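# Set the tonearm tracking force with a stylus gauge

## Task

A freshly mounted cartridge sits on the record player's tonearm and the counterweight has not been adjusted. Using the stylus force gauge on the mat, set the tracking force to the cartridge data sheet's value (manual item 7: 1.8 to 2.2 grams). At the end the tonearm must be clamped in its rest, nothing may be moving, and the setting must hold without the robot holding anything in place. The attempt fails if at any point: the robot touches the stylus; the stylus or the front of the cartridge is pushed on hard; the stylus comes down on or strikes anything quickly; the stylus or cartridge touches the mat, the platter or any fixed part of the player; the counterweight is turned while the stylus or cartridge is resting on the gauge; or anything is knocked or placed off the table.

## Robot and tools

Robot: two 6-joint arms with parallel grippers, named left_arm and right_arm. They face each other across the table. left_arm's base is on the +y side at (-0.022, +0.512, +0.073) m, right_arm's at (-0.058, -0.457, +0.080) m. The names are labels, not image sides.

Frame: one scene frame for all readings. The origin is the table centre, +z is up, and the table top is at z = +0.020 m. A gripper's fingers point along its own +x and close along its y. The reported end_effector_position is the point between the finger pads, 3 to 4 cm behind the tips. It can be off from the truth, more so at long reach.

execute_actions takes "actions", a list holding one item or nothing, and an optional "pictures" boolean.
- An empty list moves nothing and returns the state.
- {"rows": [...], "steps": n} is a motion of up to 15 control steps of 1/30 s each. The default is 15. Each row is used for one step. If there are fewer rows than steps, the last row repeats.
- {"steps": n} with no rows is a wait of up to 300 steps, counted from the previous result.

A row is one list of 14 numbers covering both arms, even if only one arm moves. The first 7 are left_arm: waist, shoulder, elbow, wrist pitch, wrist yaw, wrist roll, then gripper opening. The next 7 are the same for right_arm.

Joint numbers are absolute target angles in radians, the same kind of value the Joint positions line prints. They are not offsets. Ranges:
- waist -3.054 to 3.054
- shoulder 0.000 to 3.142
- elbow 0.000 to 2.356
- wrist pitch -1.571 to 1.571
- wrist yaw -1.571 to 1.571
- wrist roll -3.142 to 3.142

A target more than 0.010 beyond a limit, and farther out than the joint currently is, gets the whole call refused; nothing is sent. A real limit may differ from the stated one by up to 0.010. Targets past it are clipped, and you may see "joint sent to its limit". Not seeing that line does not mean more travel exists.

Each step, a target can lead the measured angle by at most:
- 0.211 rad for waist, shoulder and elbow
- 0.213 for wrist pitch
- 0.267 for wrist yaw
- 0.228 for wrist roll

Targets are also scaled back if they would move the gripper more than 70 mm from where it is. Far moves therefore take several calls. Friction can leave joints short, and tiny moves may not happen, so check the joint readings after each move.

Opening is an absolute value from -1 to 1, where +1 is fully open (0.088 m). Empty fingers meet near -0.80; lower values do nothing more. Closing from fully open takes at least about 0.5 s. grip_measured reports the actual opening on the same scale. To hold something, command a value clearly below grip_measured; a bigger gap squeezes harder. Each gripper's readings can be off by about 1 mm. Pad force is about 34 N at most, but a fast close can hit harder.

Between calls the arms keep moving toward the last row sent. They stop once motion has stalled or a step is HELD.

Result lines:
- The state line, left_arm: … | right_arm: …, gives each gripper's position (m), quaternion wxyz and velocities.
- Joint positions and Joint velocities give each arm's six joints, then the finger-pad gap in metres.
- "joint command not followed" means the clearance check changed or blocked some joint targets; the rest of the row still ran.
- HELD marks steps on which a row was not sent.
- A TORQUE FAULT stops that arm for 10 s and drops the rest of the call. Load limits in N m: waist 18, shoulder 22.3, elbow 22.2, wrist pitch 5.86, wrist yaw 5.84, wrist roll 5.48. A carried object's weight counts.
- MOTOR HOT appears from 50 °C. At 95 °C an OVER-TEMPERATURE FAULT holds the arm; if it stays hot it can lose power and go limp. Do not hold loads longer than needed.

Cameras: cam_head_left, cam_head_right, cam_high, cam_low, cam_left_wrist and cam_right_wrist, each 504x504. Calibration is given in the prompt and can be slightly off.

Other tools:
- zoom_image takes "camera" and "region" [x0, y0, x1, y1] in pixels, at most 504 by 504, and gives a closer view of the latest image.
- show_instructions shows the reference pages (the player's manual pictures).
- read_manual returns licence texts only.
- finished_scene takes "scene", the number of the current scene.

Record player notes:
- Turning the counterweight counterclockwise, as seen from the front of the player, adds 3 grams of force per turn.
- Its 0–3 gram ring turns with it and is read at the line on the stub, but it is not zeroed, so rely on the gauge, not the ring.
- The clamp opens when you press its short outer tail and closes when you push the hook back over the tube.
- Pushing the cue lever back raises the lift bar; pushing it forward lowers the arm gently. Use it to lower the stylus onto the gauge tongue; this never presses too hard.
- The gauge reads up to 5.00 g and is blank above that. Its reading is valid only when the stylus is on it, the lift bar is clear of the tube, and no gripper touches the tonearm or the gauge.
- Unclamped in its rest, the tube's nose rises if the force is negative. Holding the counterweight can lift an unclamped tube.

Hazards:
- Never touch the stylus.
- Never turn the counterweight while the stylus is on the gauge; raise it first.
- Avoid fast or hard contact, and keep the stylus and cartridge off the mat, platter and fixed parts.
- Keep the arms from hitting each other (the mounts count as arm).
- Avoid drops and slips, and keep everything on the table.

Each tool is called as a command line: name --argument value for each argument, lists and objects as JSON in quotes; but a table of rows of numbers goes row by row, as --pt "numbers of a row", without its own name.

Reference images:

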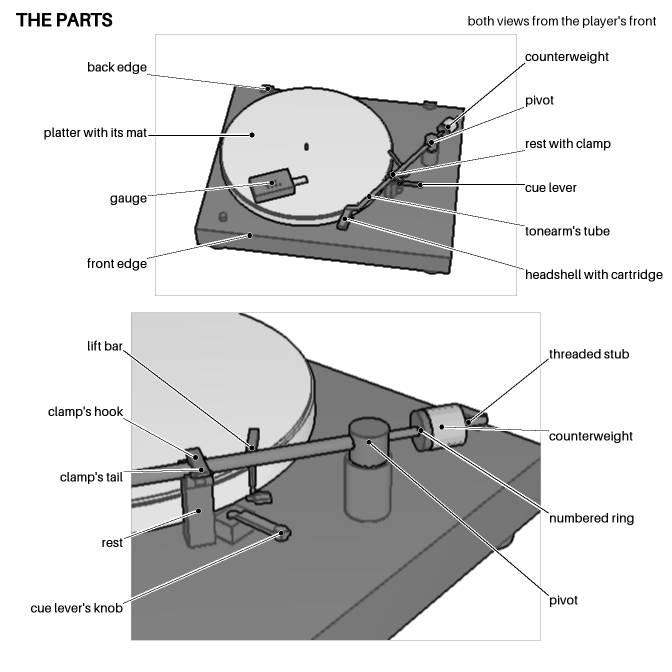

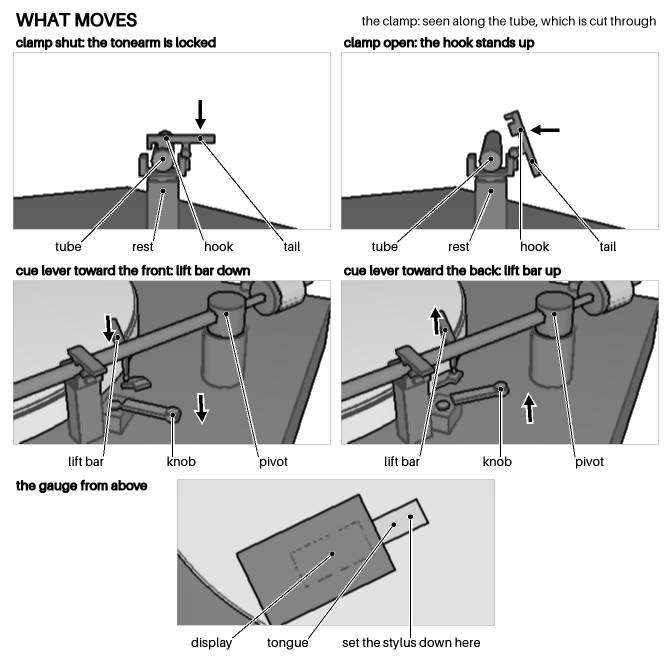

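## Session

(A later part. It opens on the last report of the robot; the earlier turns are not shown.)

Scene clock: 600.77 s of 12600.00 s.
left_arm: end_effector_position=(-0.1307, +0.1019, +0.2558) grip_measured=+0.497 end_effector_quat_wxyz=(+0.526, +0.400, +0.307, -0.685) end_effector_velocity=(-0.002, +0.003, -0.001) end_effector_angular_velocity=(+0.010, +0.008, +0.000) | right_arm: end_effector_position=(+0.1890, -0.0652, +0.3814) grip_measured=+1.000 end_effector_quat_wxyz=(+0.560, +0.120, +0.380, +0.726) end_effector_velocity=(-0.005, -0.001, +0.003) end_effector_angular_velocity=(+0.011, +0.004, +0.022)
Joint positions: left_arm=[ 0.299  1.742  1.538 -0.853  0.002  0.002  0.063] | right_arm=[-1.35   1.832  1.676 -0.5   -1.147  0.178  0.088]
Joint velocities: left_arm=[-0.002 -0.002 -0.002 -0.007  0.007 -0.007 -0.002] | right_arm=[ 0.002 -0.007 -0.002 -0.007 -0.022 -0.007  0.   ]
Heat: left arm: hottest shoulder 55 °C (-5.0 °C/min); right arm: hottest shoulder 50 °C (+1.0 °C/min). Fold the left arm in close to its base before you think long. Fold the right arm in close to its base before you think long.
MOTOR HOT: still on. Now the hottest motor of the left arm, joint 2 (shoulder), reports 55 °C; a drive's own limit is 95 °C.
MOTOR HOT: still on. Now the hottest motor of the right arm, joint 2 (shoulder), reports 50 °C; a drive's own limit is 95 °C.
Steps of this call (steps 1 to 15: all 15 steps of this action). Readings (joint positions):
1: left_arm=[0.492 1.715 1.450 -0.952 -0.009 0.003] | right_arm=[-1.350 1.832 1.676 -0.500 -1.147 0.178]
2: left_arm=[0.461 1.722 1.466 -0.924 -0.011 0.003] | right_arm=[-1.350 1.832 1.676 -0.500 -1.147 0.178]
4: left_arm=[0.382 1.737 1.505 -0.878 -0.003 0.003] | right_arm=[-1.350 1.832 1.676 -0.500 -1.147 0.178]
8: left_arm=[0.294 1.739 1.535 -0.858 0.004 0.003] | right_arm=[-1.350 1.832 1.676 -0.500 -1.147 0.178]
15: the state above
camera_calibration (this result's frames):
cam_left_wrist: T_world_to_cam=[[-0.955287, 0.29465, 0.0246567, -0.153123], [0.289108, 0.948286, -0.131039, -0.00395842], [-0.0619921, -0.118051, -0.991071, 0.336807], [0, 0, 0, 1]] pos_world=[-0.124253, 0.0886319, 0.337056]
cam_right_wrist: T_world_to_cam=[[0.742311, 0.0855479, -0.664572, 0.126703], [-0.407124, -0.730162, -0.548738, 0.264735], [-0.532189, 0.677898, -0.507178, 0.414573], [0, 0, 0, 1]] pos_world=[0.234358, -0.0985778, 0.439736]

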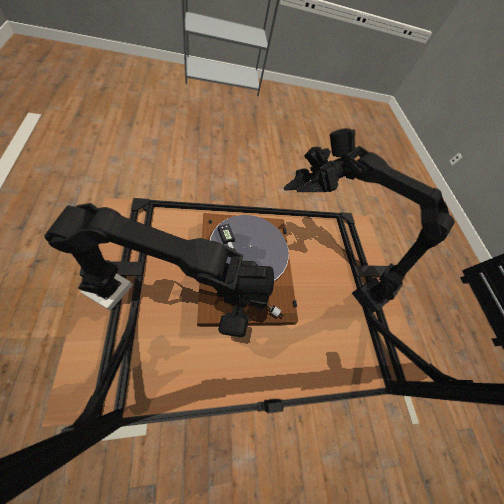

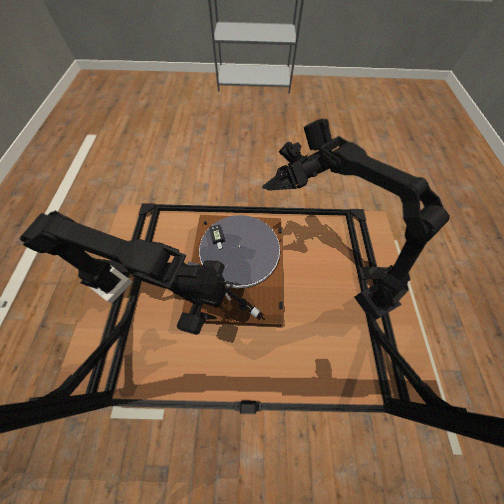

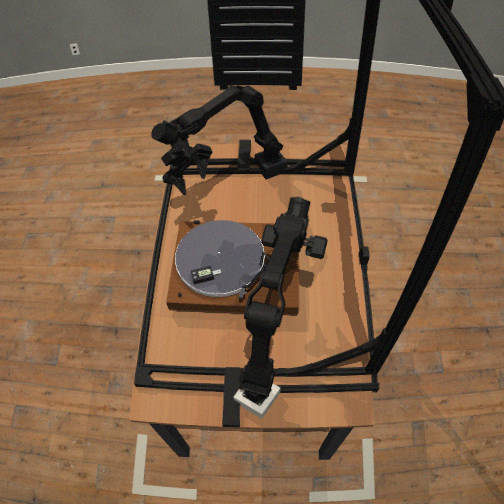

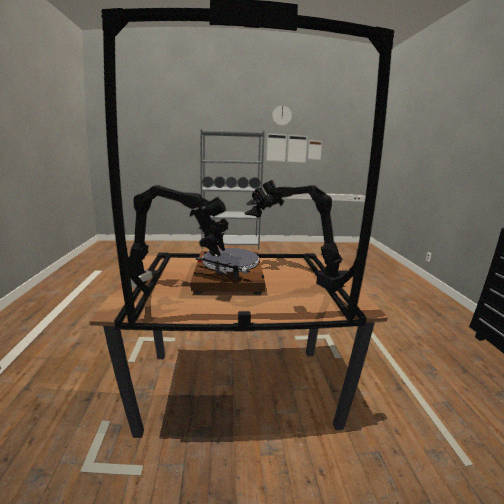

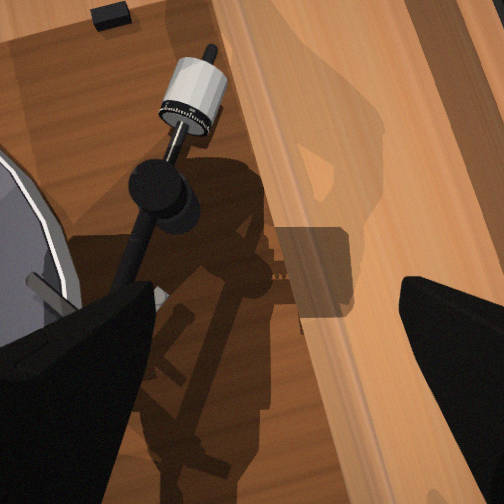

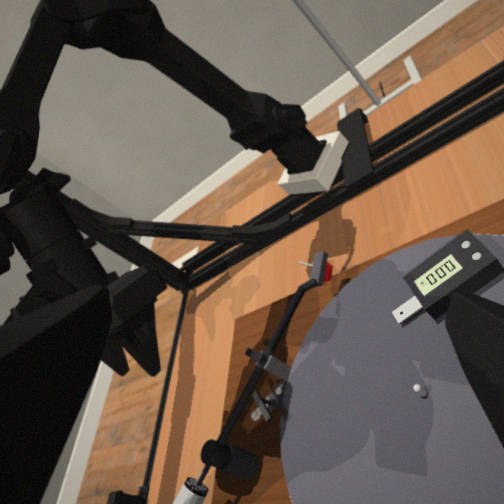

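execute_actions --actions '[{"rows":[[0.3,1.75,1.55,-0.85,0,0,0.5,-1.35,1.85,1.2,0.4,0.0,-0.3,0.3]],"steps":15}]' --pictures false

execute_actions --actions '[{"rows":[[0.3,1.75,1.55,-0.85,0,0,0.5,-1.35,1.89,0.775,1.117,1.29,-0.8,0.3]],"steps":15}]' --pictures false

execute_actions --actions '[{"steps":15}]' --pictures false

execute_actions --actions '[{"rows":[[0.3,1.75,1.55,-0.85,0,0,0.5,0.182,1.89,0.775,1.117,1.29,-0.8,0.3]],"steps":15}]' --pictures false

execute_actions --actions '[{"steps":30}]'

Scene clock: 629.33 s of 12600.00 s.
left_arm: end_effector_position=(-0.1308, +0.1016, +0.2559) grip_measured=+0.500 end_effector_quat_wxyz=(+0.526, +0.400, +0.307, -0.685) end_effector_velocity=(-0.001, +0.005, -0.002) end_effector_angular_velocity=(+0.022, -0.003, -0.012) | right_arm: end_effector_position=(+0.3353, -0.0986, +0.2622) grip_measured=+0.303 end_effector_quat_wxyz=(+0.888, -0.179, +0.101, +0.411) end_effector_velocity=(+0.193, -0.109, +0.276) end_effector_angular_velocity=(+0.384, -1.155, -1.172)
Joint positions: left_arm=[ 0.299  1.742  1.538 -0.852  0.002  0.002  0.063] | right_arm=[-1.35   1.864  1.202  0.327 -0.11  -0.289  0.054]
Joint velocities: left_arm=[-0.002 -0.002 -0.002 -0.022  0.007  0.007 -0.   ] | right_arm=[-0.051 -0.164  0.012  0.945  1.209 -0.066 -0.002]
Heat: left arm: hottest shoulder 53 °C (-5.1 °C/min); right arm: hottest shoulder 51 °C (+1.0 °C/min). Fold the left arm in close to its base before you think long. Fold the right arm in close to its base before you think long.
MOTOR HOT: still on. Now the hottest motor of the left arm, joint 2 (shoulder), reports 53 °C; a drive's own limit is 95 °C.
MOTOR HOT: still on. Now the hottest motor of the right arm, joint 2 (shoulder), reports 51 °C; a drive's own limit is 95 °C.
Steps of this call (steps 1 to 15: the robot went on to your last target; steps 16 to 90: nothing new was sent; then 25.07 s passed at rest; steps 91 to 105: all 15 steps of this action). Readings (joint positions):
91: left_arm=[0.299 1.742 1.538 -0.853 0.002 0.002] | right_arm=[-1.349 1.830 1.644 -0.445 -1.101 0.130]
92: left_arm=[0.299 1.742 1.538 -0.852 0.002 0.002] | right_arm=[-1.348 1.823 1.603 -0.388 -1.033 0.071]
94: left_arm=[0.299 1.742 1.538 -0.852 0.002 0.002] | right_arm=[-1.348 1.822 1.517 -0.285 -0.906 -0.037]
98: left_arm=[0.299 1.742 1.538 -0.852 0.002 0.002] | right_arm=[-1.348 1.842 1.308 -0.061 -0.619 -0.222]
105: the state above

Scene clock: 629.83 s of 12600.00 s.
left_arm: end_effector_position=(-0.1308, +0.1016, +0.2559) grip_measured=+0.500 end_effector_quat_wxyz=(+0.526, +0.400, +0.307, -0.685) end_effector_velocity=(-0.002, -0.000, +0.001) end_effector_angular_velocity=(-0.005, +0.012, +0.000) | right_arm: end_effector_position=(+0.3378, -0.2878, +0.2390) grip_measured=+0.300 end_effector_quat_wxyz=(-0.908, +0.387, -0.068, +0.146) end_effector_velocity=(-0.113, -0.339, +0.051) end_effector_angular_velocity=(+0.087, -0.227, -2.368)
Joint positions: left_arm=[ 0.299  1.742  1.538 -0.852  0.002  0.002  0.063] | right_arm=[-1.349  1.89   0.78   1.089  1.031 -0.79   0.054]
Joint velocities: left_arm=[-0.002 -0.002 -0.002  0.007  0.007 -0.007 -0.   ] | right_arm=[-0.002 -0.017 -0.002  0.271  2.366 -0.066 -0.   ]
Heat: left arm: hottest shoulder 53 °C (-5.0 °C/min); right arm: hottest shoulder 51 °C (+1.0 °C/min). Fold the left arm in close to its base before you think long. Fold the right arm in close to its base before you think long.
MOTOR HOT: still on. Now the hottest motor of the left arm, joint 2 (shoulder), reports 53 °C; a drive's own limit is 95 °C.
MOTOR HOT: still on. Now the hottest motor of the right arm, joint 2 (shoulder), reports 51 °C; a drive's own limit is 95 °C.
Steps of this call (steps 1 to 15: all 15 steps of this action). Readings (joint positions):
1: left_arm=[0.299 1.742 1.538 -0.852 0.002 0.002] | right_arm=[-1.350 1.860 1.171 0.402 -0.041 -0.349]
2: left_arm=[0.299 1.742 1.538 -0.852 0.002 0.002] | right_arm=[-1.349 1.853 1.128 0.468 0.038 -0.416]
4: left_arm=[0.299 1.742 1.538 -0.852 0.002 0.002] | right_arm=[-1.349 1.853 1.030 0.583 0.184 -0.540]
8: left_arm=[0.299 1.742 1.538 -0.852 0.002 0.002] | right_arm=[-1.349 1.893 0.827 0.809 0.489 -0.731]
15: the state above

Scene clock: 630.33 s of 12600.00 s.
left_arm: end_effector_position=(-0.1308, +0.1016, +0.2559) grip_measured=+0.500 end_effector_quat_wxyz=(+0.526, +0.400, +0.307, -0.685) end_effector_velocity=(-0.002, +0.002, -0.003) end_effector_angular_velocity=(+0.011, -0.006, +0.003) | right_arm: end_effector_position=(+0.3213, -0.3227, +0.2423) grip_measured=+0.300 end_effector_quat_wxyz=(-0.884, +0.370, -0.109, +0.263) end_effector_velocity=(-0.001, -0.002, -0.002) end_effector_angular_velocity=(-0.026, +0.021, -0.010)
Joint positions: left_arm=[ 0.299  1.742  1.538 -0.852  0.002  0.002  0.063] | right_arm=[-1.351  1.889  0.779  1.115  1.284 -0.796  0.054]
Joint velocities: left_arm=[-0.007  0.002 -0.002 -0.007 -0.007 -0.007 -0.   ] | right_arm=[-0.002  0.002 -0.002 -0.007  0.007 -0.022 -0.   ]
Heat: left arm: hottest shoulder 53 °C (-5.1 °C/min); right arm: hottest shoulder 51 °C (+1.0 °C/min). Fold the left arm in close to its base before you think long. Fold the right arm in close to its base before you think long.
MOTOR HOT: still on. Now the hottest motor of the left arm, joint 2 (shoulder), reports 53 °C; a drive's own limit is 95 °C.
MOTOR HOT: still on. Now the hottest motor of the right arm, joint 2 (shoulder), reports 51 °C; a drive's own limit is 95 °C.
Steps of this call (steps 1 to 15: the robot went on to your last target). Readings (joint positions):
1: left_arm=[0.299 1.742 1.538 -0.852 0.002 0.002] | right_arm=[-1.350 1.889 0.780 1.096 1.106 -0.791]
2: left_arm=[0.299 1.742 1.538 -0.852 0.002 0.002] | right_arm=[-1.350 1.889 0.780 1.100 1.164 -0.793]
4: left_arm=[0.299 1.742 1.538 -0.852 0.002 0.002] | right_arm=[-1.351 1.889 0.779 1.108 1.227 -0.794]
8: left_arm=[0.299 1.742 1.538 -0.852 0.002 0.002] | right_arm=[-1.351 1.889 0.779 1.112 1.271 -0.795]
15: the state above

Scene clock: 630.83 s of 12600.00 s.
left_arm: end_effector_position=(-0.1308, +0.1016, +0.2559) grip_measured=+0.500 end_effector_quat_wxyz=(+0.526, +0.400, +0.307, -0.685) end_effector_velocity=(+0.001, +0.002, -0.001) end_effector_angular_velocity=(+0.006, -0.005, +0.008) | right_arm: end_effector_position=(+0.1267, -0.1005, +0.2424) grip_measured=+0.300 end_effector_quat_wxyz=(-0.920, +0.384, +0.033, -0.077) end_effector_velocity=(-0.572, +0.299, -0.002) end_effector_angular_velocity=(-0.029, +0.001, +1.626)
Joint positions: left_arm=[ 0.299  1.742  1.538 -0.852  0.002  0.002  0.063] | right_arm=[-0.596  1.889  0.779  1.115  1.294 -0.796  0.054]
Joint velocities: left_arm=[-0.002 -0.002 -0.002 -0.007 -0.007 -0.007 -0.   ] | right_arm=[ 1.604 -0.002 -0.002 -0.022 -0.022 -0.007 -0.   ]
Heat: left arm: hottest shoulder 53 °C (-5.0 °C/min); right arm: hottest shoulder 51 °C (+1.0 °C/min). Fold the left arm in close to its base before you think long. Fold the right arm in close to its base before you think long.
MOTOR HOT: still on. Now the hottest motor of the left arm, joint 2 (shoulder), reports 53 °C; a drive's own limit is 95 °C.
MOTOR HOT: still on. Now the hottest motor of the right arm, joint 2 (shoulder), reports 51 °C; a drive's own limit is 95 °C.
Steps of this call (steps 1 to 15: all 15 steps of this action). Readings (joint positions):
1: left_arm=[0.299 1.742 1.538 -0.852 0.002 0.002] | right_arm=[-1.336 1.889 0.779 1.115 1.292 -0.796]
2: left_arm=[0.299 1.742 1.538 -0.852 0.002 0.002] | right_arm=[-1.297 1.889 0.779 1.115 1.295 -0.796]
4: left_arm=[0.299 1.742 1.538 -0.852 0.002 0.002] | right_arm=[-1.191 1.889 0.779 1.115 1.294 -0.796]
8: left_arm=[0.299 1.742 1.538 -0.852 0.002 0.002] | right_arm=[-0.970 1.889 0.779 1.115 1.293 -0.796]
15: the state above

Scene clock: 631.83 s of 12600.00 s.
left_arm: end_effector_position=(-0.1309, +0.1015, +0.2559) grip_measured=+0.500 end_effector_quat_wxyz=(+0.526, +0.400, +0.307, -0.685) end_effector_velocity=(+0.005, +0.001, -0.001) end_effector_angular_velocity=(-0.000, -0.029, +0.022) | right_arm: end_effector_position=(-0.1767, -0.0728, +0.2424) grip_measured=+0.300 end_effector_quat_wxyz=(+0.821, -0.342, -0.177, +0.421) end_effector_velocity=(-0.002, +0.002, -0.002) end_effector_angular_velocity=(-0.014, -0.014, +0.020)
Joint positions: left_arm=[ 0.299  1.743  1.538 -0.852  0.002  0.002  0.063] | right_arm=[ 0.181  1.889  0.779  1.115  1.29  -0.796  0.054]
Joint velocities: left_arm=[-0.002 -0.002 -0.002 -0.007 -0.037 -0.007 -0.   ] | right_arm=[-0.002  0.002 -0.002 -0.007 -0.022 -0.007 -0.   ]
Heat: left arm: hottest shoulder 53 °C (-5.0 °C/min); right arm: hottest shoulder 50 °C (+0.0 °C/min). Fold the left arm in close to its base before you think long. Fold the right arm in close to its base before you think long.
MOTOR HOT: still on. Now the hottest motor of the left arm, joint 2 (shoulder), reports 53 °C; a drive's own limit is 95 °C.
MOTOR HOT: still on. Now the hottest motor of the right arm, joint 2 (shoulder), reports 50 °C; a drive's own limit is 95 °C.
Steps of this call (steps 1 to 30: the robot went on to your last target). Readings (joint positions):
1: left_arm=[0.299 1.742 1.538 -0.852 0.002 0.002] | right_arm=[-0.542 1.889 0.779 1.115 1.293 -0.796]
2: left_arm=[0.299 1.742 1.538 -0.852 0.002 0.002] | right_arm=[-0.488 1.889 0.779 1.115 1.293 -0.796]
4: left_arm=[0.299 1.742 1.538 -0.852 0.002 0.002] | right_arm=[-0.380 1.889 0.779 1.115 1.293 -0.796]
8: left_arm=[0.299 1.742 1.538 -0.852 0.002 0.002] | right_arm=[-0.163 1.889 0.779 1.115 1.293 -0.796]
30: the state above
camera_calibration (this result's frames):
cam_left_wrist: T_world_to_cam=[[-0.95528, 0.294677, 0.0246091, -0.153098], [0.28907, 0.94814, -0.132172, -0.00323493], [-0.062281, -0.119148, -0.990921, 0.336876], [0, 0, 0, 1]] pos_world=[-0.124335, 0.0883196, 0.337158]
cam_right_wrist: T_world_to_cam=[[0.547721, -0.408201, 0.730325, -0.101941], [0.322946, -0.702106, -0.634628, 0.185835], [0.771821, 0.583454, -0.252731, 0.316514], [0, 0, 0, 1]] pos_world=[-0.248472, -0.0958081, 0.272379]

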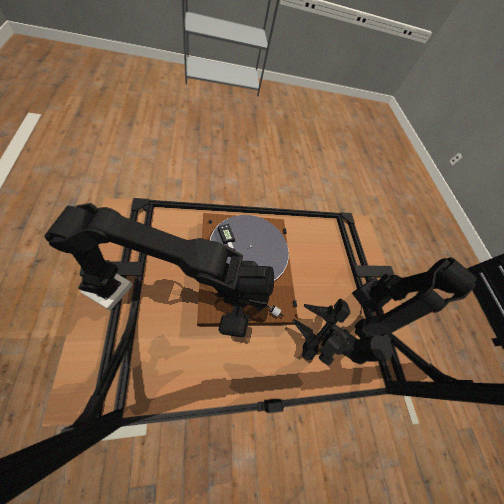

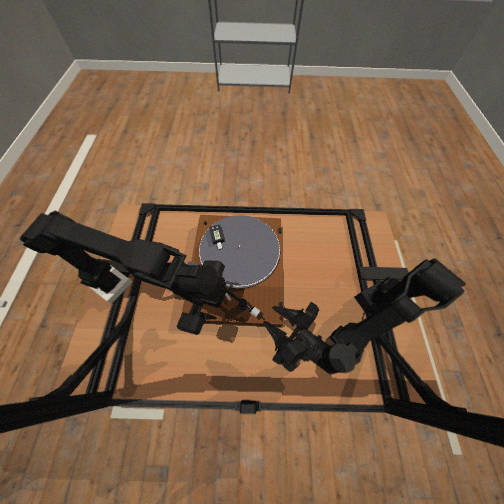

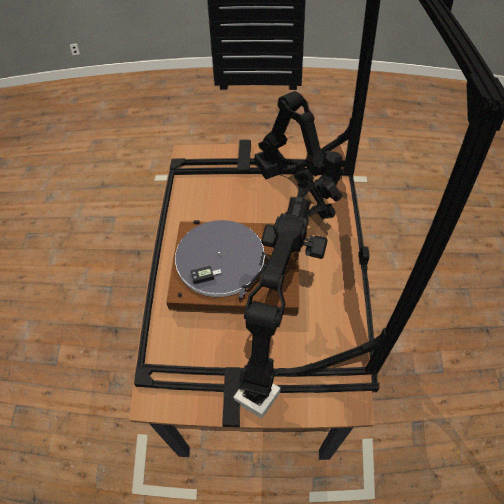

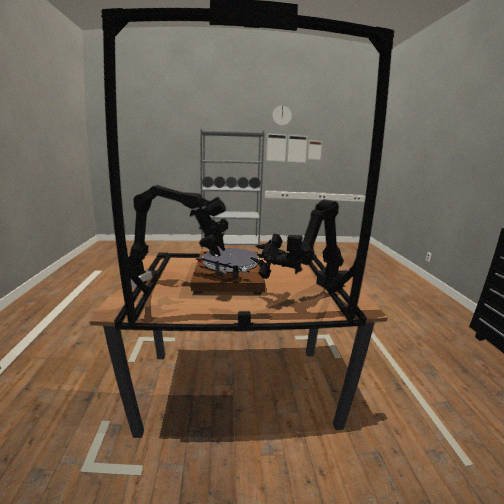

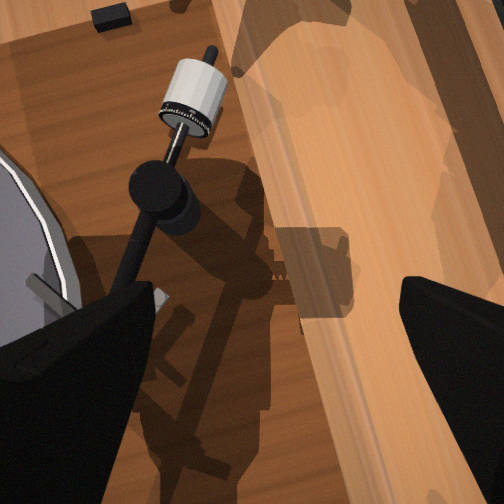

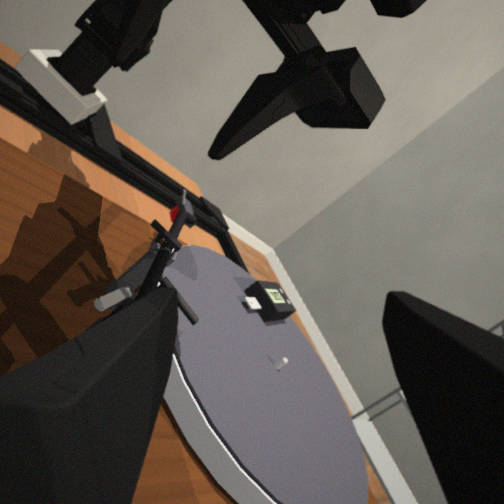

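Descend with level roll first for alignment.

execute_actions --actions '[{"rows":[[0.3,1.75,1.55,-0.85,0,0,0.5,0.182,2.1,0.76,1.335,1.29,-0.3,0.3]],"steps":12}]' --pictures false

execute_actions --actions '[{"rows":[[0.3,1.75,1.55,-0.85,0,0,0.5,0.182,2.29,0.764,1.526,1.29,0,0.3]],"steps":15}]' --pictures false

execute_actions --actions '[{"steps":10}]'

Scene clock: 635.17 s of 12600.00 s.
left_arm: end_effector_position=(-0.1309, +0.1014, +0.2559) grip_measured=+0.500 end_effector_quat_wxyz=(+0.526, +0.400, +0.307, -0.685) end_effector_velocity=(+0.001, +0.005, -0.002) end_effector_angular_velocity=(+0.021, -0.008, +0.008) | right_arm: end_effector_position=(-0.1778, -0.0715, +0.1863) grip_measured=+0.300 end_effector_quat_wxyz=(+0.878, -0.146, -0.073, +0.451) end_effector_velocity=(+0.002, -0.001, +0.001) end_effector_angular_velocity=(+0.071, +0.100, -0.010)
Joint positions: left_arm=[ 0.299  1.743  1.539 -0.852  0.002  0.002  0.063] | right_arm=[ 0.181  2.097  0.757  1.33   1.29  -0.318  0.054]
Joint velocities: left_arm=[-0.002 -0.002 -0.002 -0.022 -0.007 -0.007 -0.   ] | right_arm=[-0.002 -0.007 -0.002 -0.007  0.007  0.125 -0.   ]
Heat: left arm: hottest shoulder 53 °C (-5.1 °C/min); right arm: hottest shoulder 50 °C (+0.0 °C/min). Fold the left arm in close to its base before you think long. Fold the right arm in close to its base before you think long.
MOTOR HOT: still on. Now the hottest motor of the left arm, joint 2 (shoulder), reports 53 °C; a drive's own limit is 95 °C.
MOTOR HOT: still on. Now the hottest motor of the right arm, joint 2 (shoulder), reports 50 °C; a drive's own limit is 95 °C.
Steps of this call (steps 1 to 15: the robot went on to your last target; steps 16 to 88: nothing new was sent; steps 89 to 100: all 12 steps of this action). Readings (joint positions):
89: left_arm=[0.299 1.743 1.539 -0.852 0.002 0.002] | right_arm=[0.181 1.924 0.778 1.182 1.291 -0.741]
90: left_arm=[0.299 1.743 1.539 -0.852 0.002 0.002] | right_arm=[0.181 1.961 0.781 1.235 1.291 -0.670]
92: left_arm=[0.299 1.743 1.539 -0.852 0.002 0.002] | right_arm=[0.181 2.036 0.775 1.275 1.291 -0.540]
96: left_arm=[0.299 1.743 1.539 -0.852 0.002 0.002] | right_arm=[0.181 2.096 0.758 1.317 1.291 -0.362]
100: the state above

Scene clock: 635.67 s of 12600.00 s.
left_arm: end_effector_position=(-0.1309, +0.1014, +0.2559) grip_measured=+0.500 end_effector_quat_wxyz=(+0.526, +0.400, +0.307, -0.685) end_effector_velocity=(-0.003, +0.006, -0.002) end_effector_angular_velocity=(+0.024, +0.004, -0.005) | right_arm: end_effector_position=(-0.1761, -0.0736, +0.1416) grip_measured=+0.300 end_effector_quat_wxyz=(+0.890, -0.003, -0.001, +0.457) end_effector_velocity=(+0.000, +0.000, +0.001) end_effector_angular_velocity=(+0.018, +0.017, +0.005)
Joint positions: left_arm=[ 0.299  1.743  1.539 -0.852  0.002  0.002  0.063] | right_arm=[ 0.181  2.285  0.761  1.524  1.29  -0.006  0.054]
Joint velocities: left_arm=[-0.007 -0.002 -0.002 -0.022  0.007 -0.007 -0.   ] | right_arm=[-0.002  0.002 -0.002  0.022 -0.007  0.007 -0.   ]
Heat: left arm: hottest shoulder 53 °C (-5.0 °C/min); right arm: hottest shoulder 50 °C (+0.0 °C/min). Fold the left arm in close to its base before you think long. Fold the right arm in close to its base before you think long.
MOTOR HOT: still on. Now the hottest motor of the left arm, joint 2 (shoulder), reports 53 °C; a drive's own limit is 95 °C.
MOTOR HOT: still on. Now the hottest motor of the right arm, joint 2 (shoulder), reports 50 °C; a drive's own limit is 95 °C.
Steps of this call (steps 1 to 15: all 15 steps of this action). Readings (joint positions):
1: left_arm=[0.299 1.743 1.539 -0.852 0.002 0.002] | right_arm=[0.181 2.130 0.759 1.390 1.291 -0.260]
2: left_arm=[0.299 1.743 1.539 -0.852 0.002 0.002] | right_arm=[0.181 2.165 0.766 1.437 1.291 -0.189]
4: left_arm=[0.299 1.743 1.539 -0.852 0.002 0.002] | right_arm=[0.181 2.232 0.767 1.473 1.291 -0.094]
8: left_arm=[0.299 1.743 1.539 -0.852 0.002 0.002] | right_arm=[0.181 2.284 0.762 1.511 1.290 -0.026]
15: the state above

Scene clock: 636.00 s of 12600.00 s.
left_arm: end_effector_position=(-0.1309, +0.1014, +0.2559) grip_measured=+0.500 end_effector_quat_wxyz=(+0.526, +0.400, +0.307, -0.685) end_effector_velocity=(+0.002, -0.001, +0.001) end_effector_angular_velocity=(-0.009, -0.006, +0.028) | right_arm: end_effector_position=(-0.1761, -0.0736, +0.1417) grip_measured=+0.300 end_effector_quat_wxyz=(+0.890, -0.002, -0.001, +0.457) end_effector_velocity=(+0.003, +0.000, -0.001) end_effector_angular_velocity=(-0.006, -0.007, -0.000)
Joint positions: left_arm=[ 0.299  1.743  1.539 -0.852  0.002  0.002  0.063] | right_arm=[ 0.181  2.285  0.761  1.524  1.29  -0.004  0.054]
Joint velocities: left_arm=[-0.002 -0.002 -0.002  0.007 -0.022 -0.022 -0.   ] | right_arm=[-0.007  0.002 -0.007  0.007 -0.007 -0.007  0.   ]
Heat: left arm: hottest shoulder 53 °C (-5.0 °C/min); right arm: hottest shoulder 50 °C (+0.0 °C/min). Fold the left arm in close to its base before you think long. Fold the right arm in close to its base before you think long.
MOTOR HOT: still on. Now the hottest motor of the left arm, joint 2 (shoulder), reports 53 °C; a drive's own limit is 95 °C.
MOTOR HOT: still on. Now the hottest motor of the right arm, joint 2 (shoulder), reports 50 °C; a drive's own limit is 95 °C.
Steps of this call (steps 1 to 10: the robot went on to your last target). Readings (joint positions):
1: left_arm=[0.299 1.743 1.539 -0.852 0.002 0.002] | right_arm=[0.181 2.285 0.761 1.524 1.290 -0.006]
2: left_arm=[0.299 1.743 1.539 -0.852 0.002 0.002] | right_arm=[0.181 2.285 0.761 1.524 1.290 -0.006]
4: left_arm=[0.299 1.743 1.539 -0.852 0.002 0.002] | right_arm=[0.181 2.285 0.761 1.524 1.290 -0.005]
8: left_arm=[0.299 1.743 1.539 -0.852 0.002 0.002] | right_arm=[0.181 2.285 0.761 1.524 1.290 -0.005]
10: the state above
camera_calibration (this result's frames):
cam_left_wrist: T_world_to_cam=[[-0.95528, 0.294677, 0.0246091, -0.153093], [0.28907, 0.94814, -0.132172, -0.00313893], [-0.062281, -0.119148, -0.990921, 0.336846], [0, 0, 0, 1]] pos_world=[-0.12436, 0.0882236, 0.33714]
cam_right_wrist: T_world_to_cam=[[0.805231, -0.592112, 0.0317339, 0.101741], [-0.203111, -0.325705, -0.923397, 0.0971409], [0.55709, 0.737102, -0.382532, 0.282903], [0, 0, 0, 1]] pos_world=[-0.219797, -0.116647, 0.194691]

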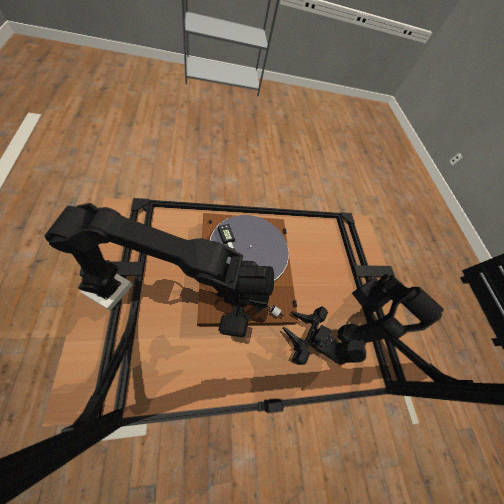

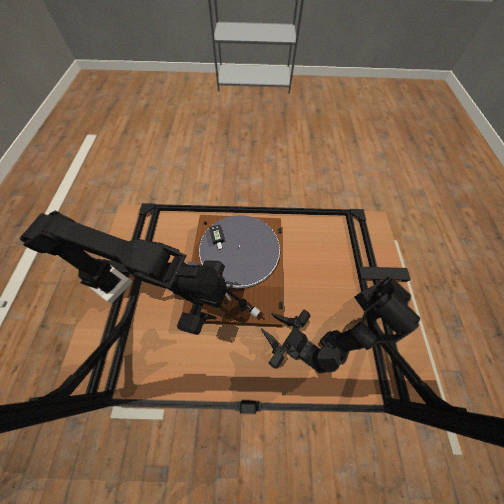

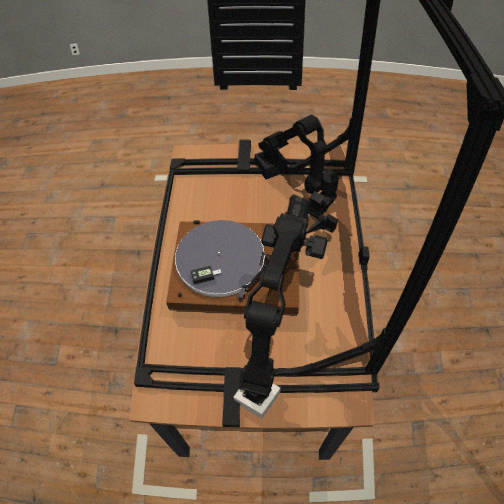

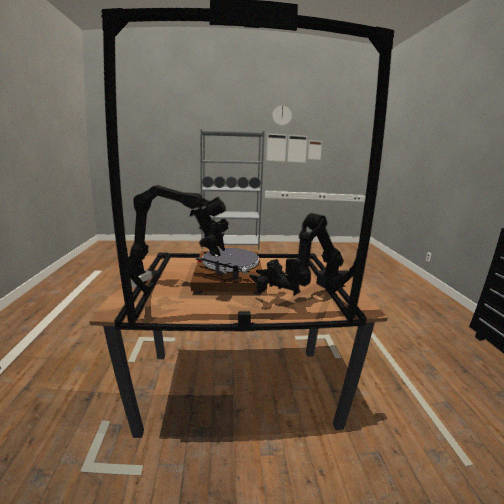

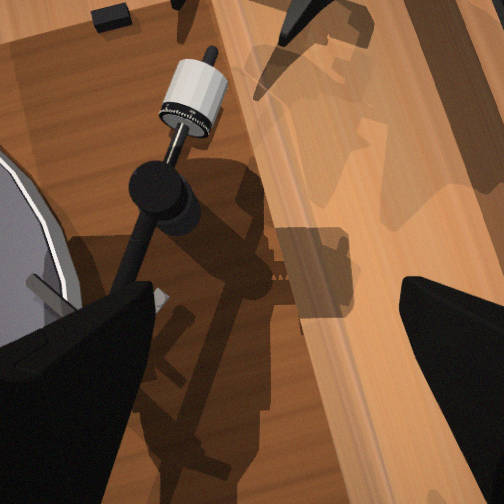

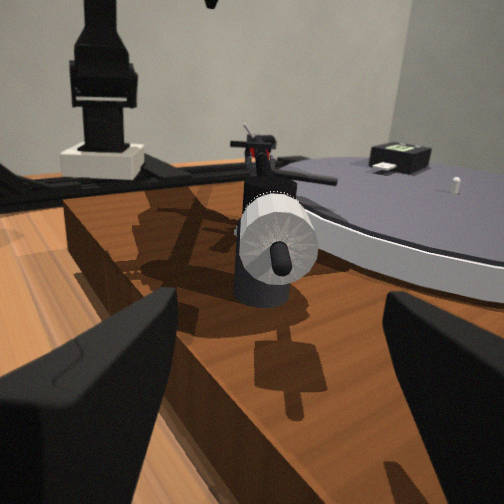

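execute_actions --actions '[{"rows":[[0.3,1.75,1.55,-0.85,0,0,0.5,0.16,2.293,0.78,1.52,1.27,0,0.3],[0.3,1.75,1.55,-0.85,0,0,0.5,0.145,2.295,0.787,1.515,1.255,0,0.3],[0.3,1.75,1.55,-0.85,0,0,0.5,0.13,2.298,0.794,1.51,1.24,0,0.3],[0.3,1.75,1.55,-0.85,0,0,0.5,0.115,2.3,0.801,1.505,1.225,0,0.3],[0.3,1.75,1.55,-0.85,0,0,0.5,0.1,2.303,0.808,1.5,1.21,0,0.3],[0.3,1.75,1.55,-0.85,0,0,0.5,0.085,2.306,0.815,1.495,1.195,0,0.3],[0.3,1.75,1.55,-0.85,0,0,0.5,0.07,2.309,0.822,1.49,1.18,0,0.3],[0.3,1.75,1.55,-0.85,0,0,0.5,0.055,2.312,0.829,1.485,1.165,0,0.3],[0.3,1.75,1.55,-0.85,0,0,0.5,0.039,2.315,0.836,1.481,1.147,0,0.3]],"steps":15}]' --pictures false

execute_actions --actions '[{"steps":10}]'

Scene clock: 644.27 s of 12600.00 s.
left_arm: end_effector_position=(-0.1309, +0.1013, +0.2559) grip_measured=+0.500 end_effector_quat_wxyz=(+0.526, +0.399, +0.307, -0.685) end_effector_velocity=(+0.001, +0.005, -0.000) end_effector_angular_velocity=(+0.018, -0.000, +0.020) | right_arm: end_effector_position=(-0.1435, -0.0349, +0.1422) grip_measured=+0.300 end_effector_quat_wxyz=(+0.892, +0.001, -0.001, +0.453) end_effector_velocity=(-0.010, +0.010, -0.003) end_effector_angular_velocity=(-0.019, -0.015, +0.078)
Joint positions: left_arm=[ 0.299  1.743  1.539 -0.852  0.002  0.002  0.063] | right_arm=[ 0.039  2.306  0.827  1.484  1.157 -0.004  0.054]
Joint velocities: left_arm=[-0.002 -0.007 -0.002 -0.022 -0.007 -0.022 -0.   ] | right_arm=[-0.002  0.007  0.012 -0.022 -0.081 -0.007 -0.   ]
Heat: left arm: hottest shoulder 53 °C (-4.0 °C/min); right arm: hottest shoulder 50 °C (+0.0 °C/min). Fold the left arm in close to its base before you think long. Fold the right arm in close to its base before you think long.
MOTOR HOT: still on. Now the hottest motor of the left arm, joint 2 (shoulder), reports 53 °C; a drive's own limit is 95 °C.
MOTOR HOT: still on. Now the hottest motor of the right arm, joint 2 (shoulder), reports 50 °C; a drive's own limit is 95 °C.
Steps of this call (steps 1 to 15: the robot went on to your last target; steps 16 to 90: nothing new was sent; then 4.77 s passed at rest; steps 91 to 105: all 15 steps of this action). Readings (joint positions):
91: left_arm=[0.299 1.743 1.539 -0.852 0.002 0.002] | right_arm=[0.180 2.285 0.763 1.524 1.289 -0.004]
92: left_arm=[0.299 1.743 1.539 -0.852 0.002 0.002] | right_arm=[0.175 2.286 0.767 1.524 1.282 -0.004]
94: left_arm=[0.299 1.743 1.539 -0.852 0.002 0.002] | right_arm=[0.154 2.288 0.778 1.517 1.258 -0.004]
98: left_arm=[0.299 1.743 1.539 -0.852 0.002 0.002] | right_arm=[0.094 2.296 0.806 1.499 1.204 -0.004]
105: the state above

Scene clock: 644.60 s of 12600.00 s.
left_arm: end_effector_position=(-0.1309, +0.1013, +0.2560) grip_measured=+0.500 end_effector_quat_wxyz=(+0.526, +0.399, +0.307, -0.685) end_effector_velocity=(+0.003, +0.001, -0.001) end_effector_angular_velocity=(+0.003, -0.017, +0.015) | right_arm: end_effector_position=(-0.1442, -0.0342, +0.1422) grip_measured=+0.300 end_effector_quat_wxyz=(+0.891, +0.001, -0.001, +0.455) end_effector_velocity=(-0.001, +0.002, -0.000) end_effector_angular_velocity=(-0.011, -0.010, +0.020)
Joint positions: left_arm=[ 0.299  1.743  1.54  -0.852  0.002  0.002  0.063] | right_arm=[ 0.039  2.306  0.829  1.483  1.152 -0.004  0.054]
Joint velocities: left_arm=[-0.002 -0.002 -0.002 -0.007 -0.022 -0.007 -0.   ] | right_arm=[-0.002 -0.002 -0.002 -0.007 -0.022 -0.007 -0.   ]
Heat: left arm: hottest shoulder 53 °C (-4.0 °C/min); right arm: hottest shoulder 50 °C (+0.0 °C/min). Fold the left arm in close to its base before you think long. Fold the right arm in close to its base before you think long.
MOTOR HOT: still on. Now the hottest motor of the left arm, joint 2 (shoulder), reports 53 °C; a drive's own limit is 95 °C.
MOTOR HOT: still on. Now the hottest motor of the right arm, joint 2 (shoulder), reports 50 °C; a drive's own limit is 95 °C.
Steps of this call (steps 1 to 10: the robot went on to your last target). Readings (joint positions):
1: left_arm=[0.299 1.743 1.539 -0.852 0.002 0.002] | right_arm=[0.039 2.306 0.828 1.484 1.155 -0.004]
2: left_arm=[0.299 1.743 1.539 -0.852 0.002 0.002] | right_arm=[0.039 2.306 0.828 1.484 1.154 -0.004]
4: left_arm=[0.299 1.743 1.539 -0.852 0.002 0.002] | right_arm=[0.039 2.306 0.829 1.484 1.153 -0.004]
8: left_arm=[0.299 1.743 1.540 -0.852 0.002 0.002] | right_arm=[0.039 2.306 0.829 1.483 1.152 -0.004]
10: the state above
camera_calibration (this result's frames):
cam_left_wrist: T_world_to_cam=[[-0.955371, 0.294368, 0.0247808, -0.153113], [0.288718, 0.948193, -0.132557, -0.00290957], [-0.0625174, -0.119486, -0.990866, 0.336932], [0, 0, 0, 1]] pos_world=[-0.124376, 0.0880892, 0.337263]
cam_right_wrist: T_world_to_cam=[[0.802587, -0.595929, 0.0268646, 0.0994875], [-0.206997, -0.320451, -0.924372, 0.116696], [0.559469, 0.736328, -0.380546, 0.236321], [0, 0, 0, 1]] pos_world=[-0.187906, -0.0773272, 0.195129]

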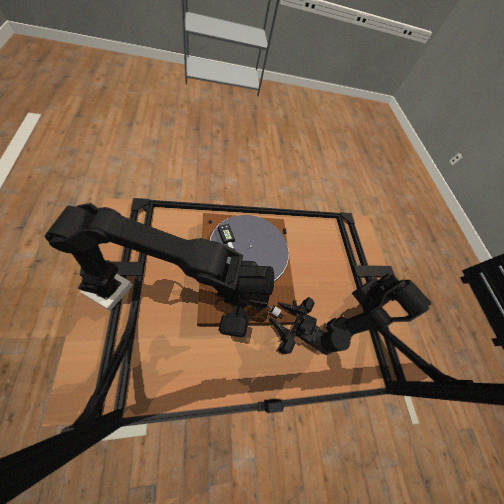

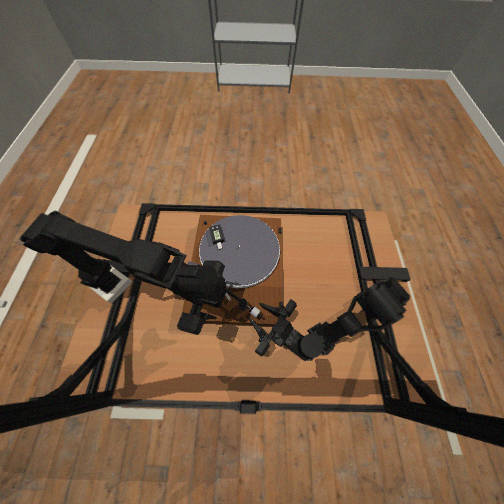

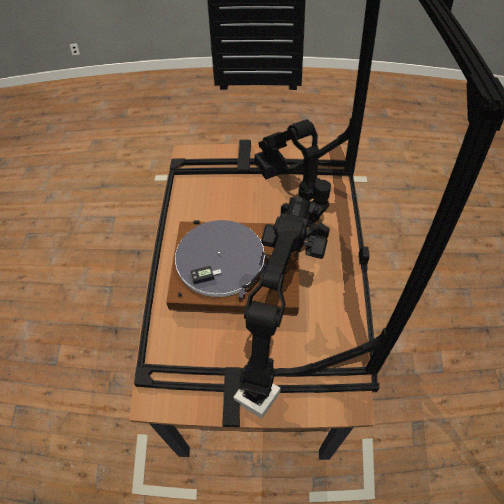

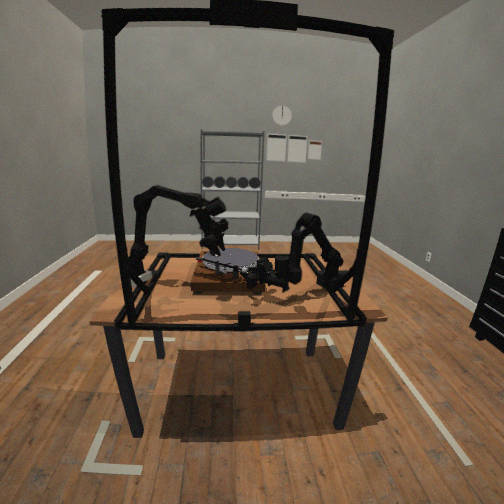

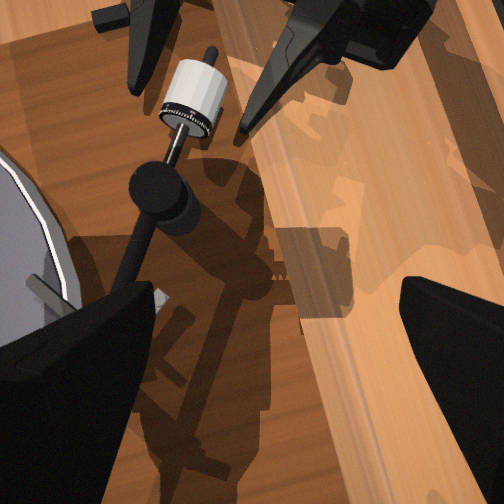

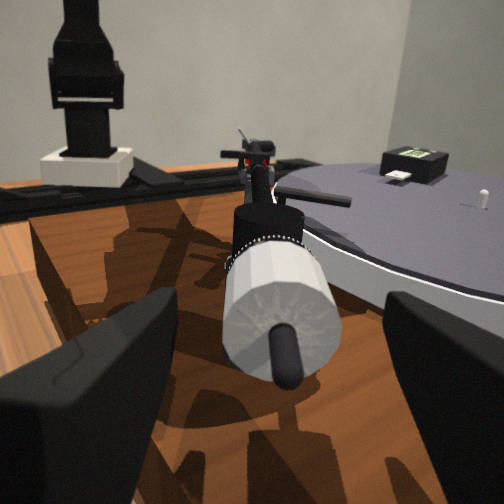

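execute_actions --actions '[{"rows":[[0.3,1.75,1.55,-0.85,0,0,0.5,0.039,2.31,0.833,1.481,1.15,-0.8,0.2]],"steps":15}]' --pictures false

execute_actions --actions '[{"steps":8}]'

Scene clock: 647.70 s of 12600.00 s.
left_arm: end_effector_position=(-0.1310, +0.1011, +0.2560) grip_measured=+0.500 end_effector_quat_wxyz=(+0.526, +0.399, +0.307, -0.685) end_effector_velocity=(-0.000, -0.000, +0.003) end_effector_angular_velocity=(-0.012, +0.000, +0.008) | right_arm: end_effector_position=(-0.1442, -0.0341, +0.1420) grip_measured=+0.201 end_effector_quat_wxyz=(+0.826, -0.333, -0.171, +0.421) end_effector_velocity=(+0.000, +0.000, +0.001) end_effector_angular_velocity=(-0.161, -0.228, +0.004)
Joint positions: left_arm=[ 0.299  1.744  1.54  -0.852  0.002  0.002  0.063] | right_arm=[ 0.039  2.306  0.829  1.482  1.152 -0.771  0.049]
Joint velocities: left_arm=[-0.002 -0.007 -0.002  0.007 -0.007 -0.007 -0.   ] | right_arm=[-0.002 -0.002 -0.002  0.007 -0.007 -0.286 -0.   ]
Heat: left arm: hottest shoulder 53 °C (-3.0 °C/min); right arm: hottest shoulder 50 °C (+0.0 °C/min). Fold the left arm in close to its base before you think long. Fold the right arm in close to its base before you think long.
MOTOR HOT: still on. Now the hottest motor of the left arm, joint 2 (shoulder), reports 53 °C; a drive's own limit is 95 °C.
MOTOR HOT: still on. Now the hottest motor of the right arm, joint 2 (shoulder), reports 50 °C; a drive's own limit is 95 °C.
Steps of this call (steps 1 to 15: the robot went on to your last target; steps 16 to 78: nothing new was sent; steps 79 to 93: all 15 steps of this action). Readings (joint positions):
79: left_arm=[0.299 1.743 1.540 -0.852 0.002 0.002] | right_arm=[0.039 2.306 0.829 1.482 1.152 -0.058]
80: left_arm=[0.299 1.743 1.540 -0.852 0.002 0.002] | right_arm=[0.039 2.306 0.829 1.482 1.152 -0.126]
82: left_arm=[0.299 1.744 1.540 -0.852 0.002 0.002] | right_arm=[0.039 2.306 0.829 1.482 1.152 -0.259]
86: left_arm=[0.299 1.744 1.540 -0.852 0.002 0.002] | right_arm=[0.039 2.306 0.829 1.482 1.152 -0.519]
93: the state above

Scene clock: 647.97 s of 12600.00 s.
left_arm: end_effector_position=(-0.1310, +0.1011, +0.2560) grip_measured=+0.500 end_effector_quat_wxyz=(+0.526, +0.399, +0.307, -0.685) end_effector_velocity=(+0.003, +0.001, -0.001) end_effector_angular_velocity=(+0.003, -0.017, +0.015) | right_arm: end_effector_position=(-0.1442, -0.0341, +0.1421) grip_measured=+0.200 end_effector_quat_wxyz=(+0.822, -0.342, -0.176, +0.419) end_effector_velocity=(+0.001, +0.002, -0.001) end_effector_angular_velocity=(-0.011, -0.017, +0.015)
Joint positions: left_arm=[ 0.299  1.744  1.54  -0.852  0.002  0.002  0.063] | right_arm=[ 0.039  2.306  0.829  1.483  1.152 -0.794  0.049]
Joint velocities: left_arm=[-0.002 -0.002 -0.002 -0.007 -0.022 -0.007 -0.   ] | right_arm=[-0.007  0.002 -0.002  0.007 -0.022 -0.022 -0.   ]
Heat: left arm: hottest shoulder 53 °C (-3.0 °C/min); right arm: hottest shoulder 50 °C (+0.0 °C/min). Fold the left arm in close to its base before you think long. Fold the right arm in close to its base before you think long.
MOTOR HOT: still on. Now the hottest motor of the left arm, joint 2 (shoulder), reports 53 °C; a drive's own limit is 95 °C.
MOTOR HOT: still on. Now the hottest motor of the right arm, joint 2 (shoulder), reports 50 °C; a drive's own limit is 95 °C.
Steps of this call (steps 1 to 8: the robot went on to your last target). Readings (joint positions):
1: left_arm=[0.299 1.744 1.540 -0.852 0.002 0.002] | right_arm=[0.039 2.306 0.829 1.483 1.152 -0.778]
2: left_arm=[0.299 1.744 1.540 -0.852 0.002 0.002] | right_arm=[0.039 2.306 0.829 1.483 1.152 -0.784]
4: left_arm=[0.299 1.744 1.540 -0.852 0.002 0.002] | right_arm=[0.039 2.306 0.829 1.483 1.152 -0.790]
8: the state above
camera_calibration (this result's frames):
cam_left_wrist: T_world_to_cam=[[-0.955368, 0.294377, 0.0247651, -0.153104], [0.288705, 0.948144, -0.132934, -0.00263642], [-0.0626137, -0.119852, -0.990815, 0.336944], [0, 0, 0, 1]] pos_world=[-0.124412, 0.0879531, 0.33729]
cam_right_wrist: T_world_to_cam=[[0.546617, -0.412115, 0.728952, -0.0307865], [0.319058, -0.702348, -0.636325, 0.138535], [0.774217, 0.580404, -0.252427, 0.243708], [0, 0, 0, 1]] pos_world=[-0.216055, -0.0568367, 0.172114]

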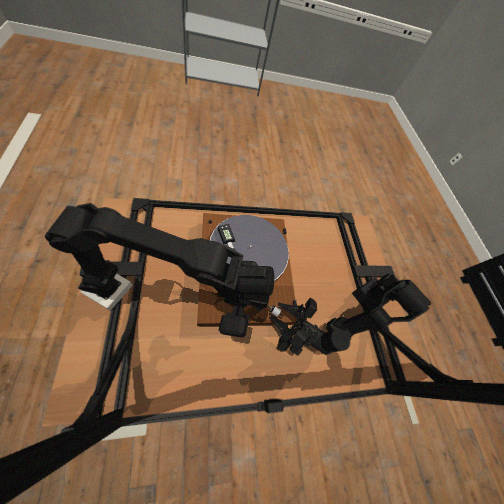

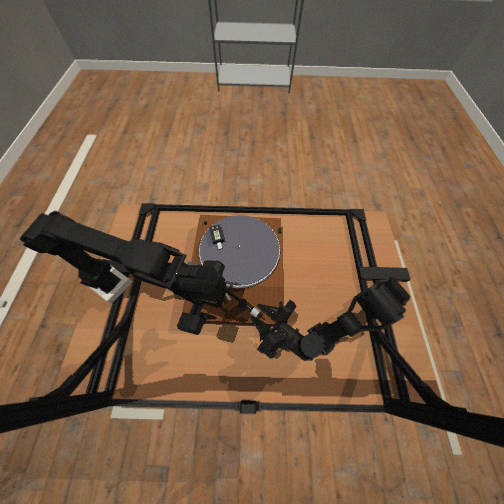

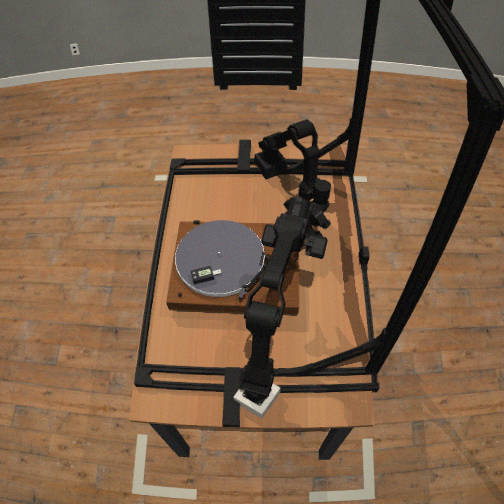

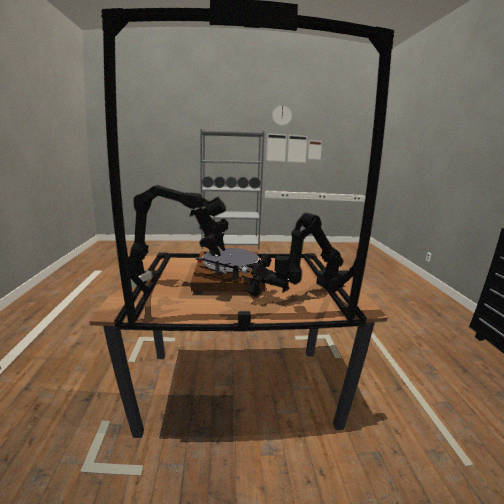

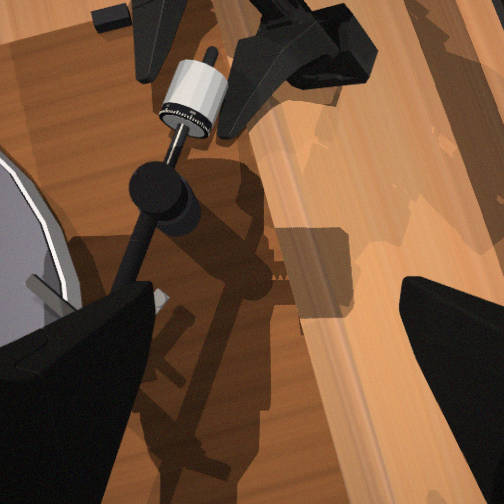

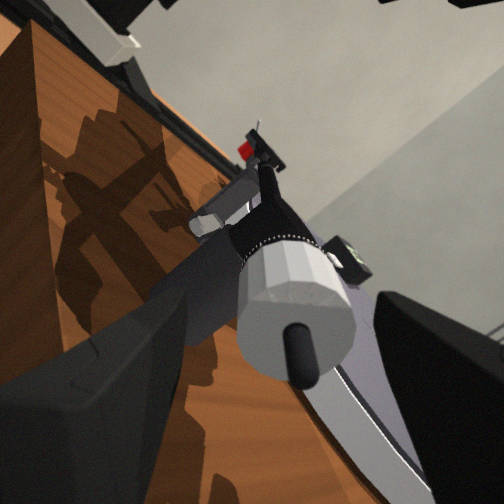

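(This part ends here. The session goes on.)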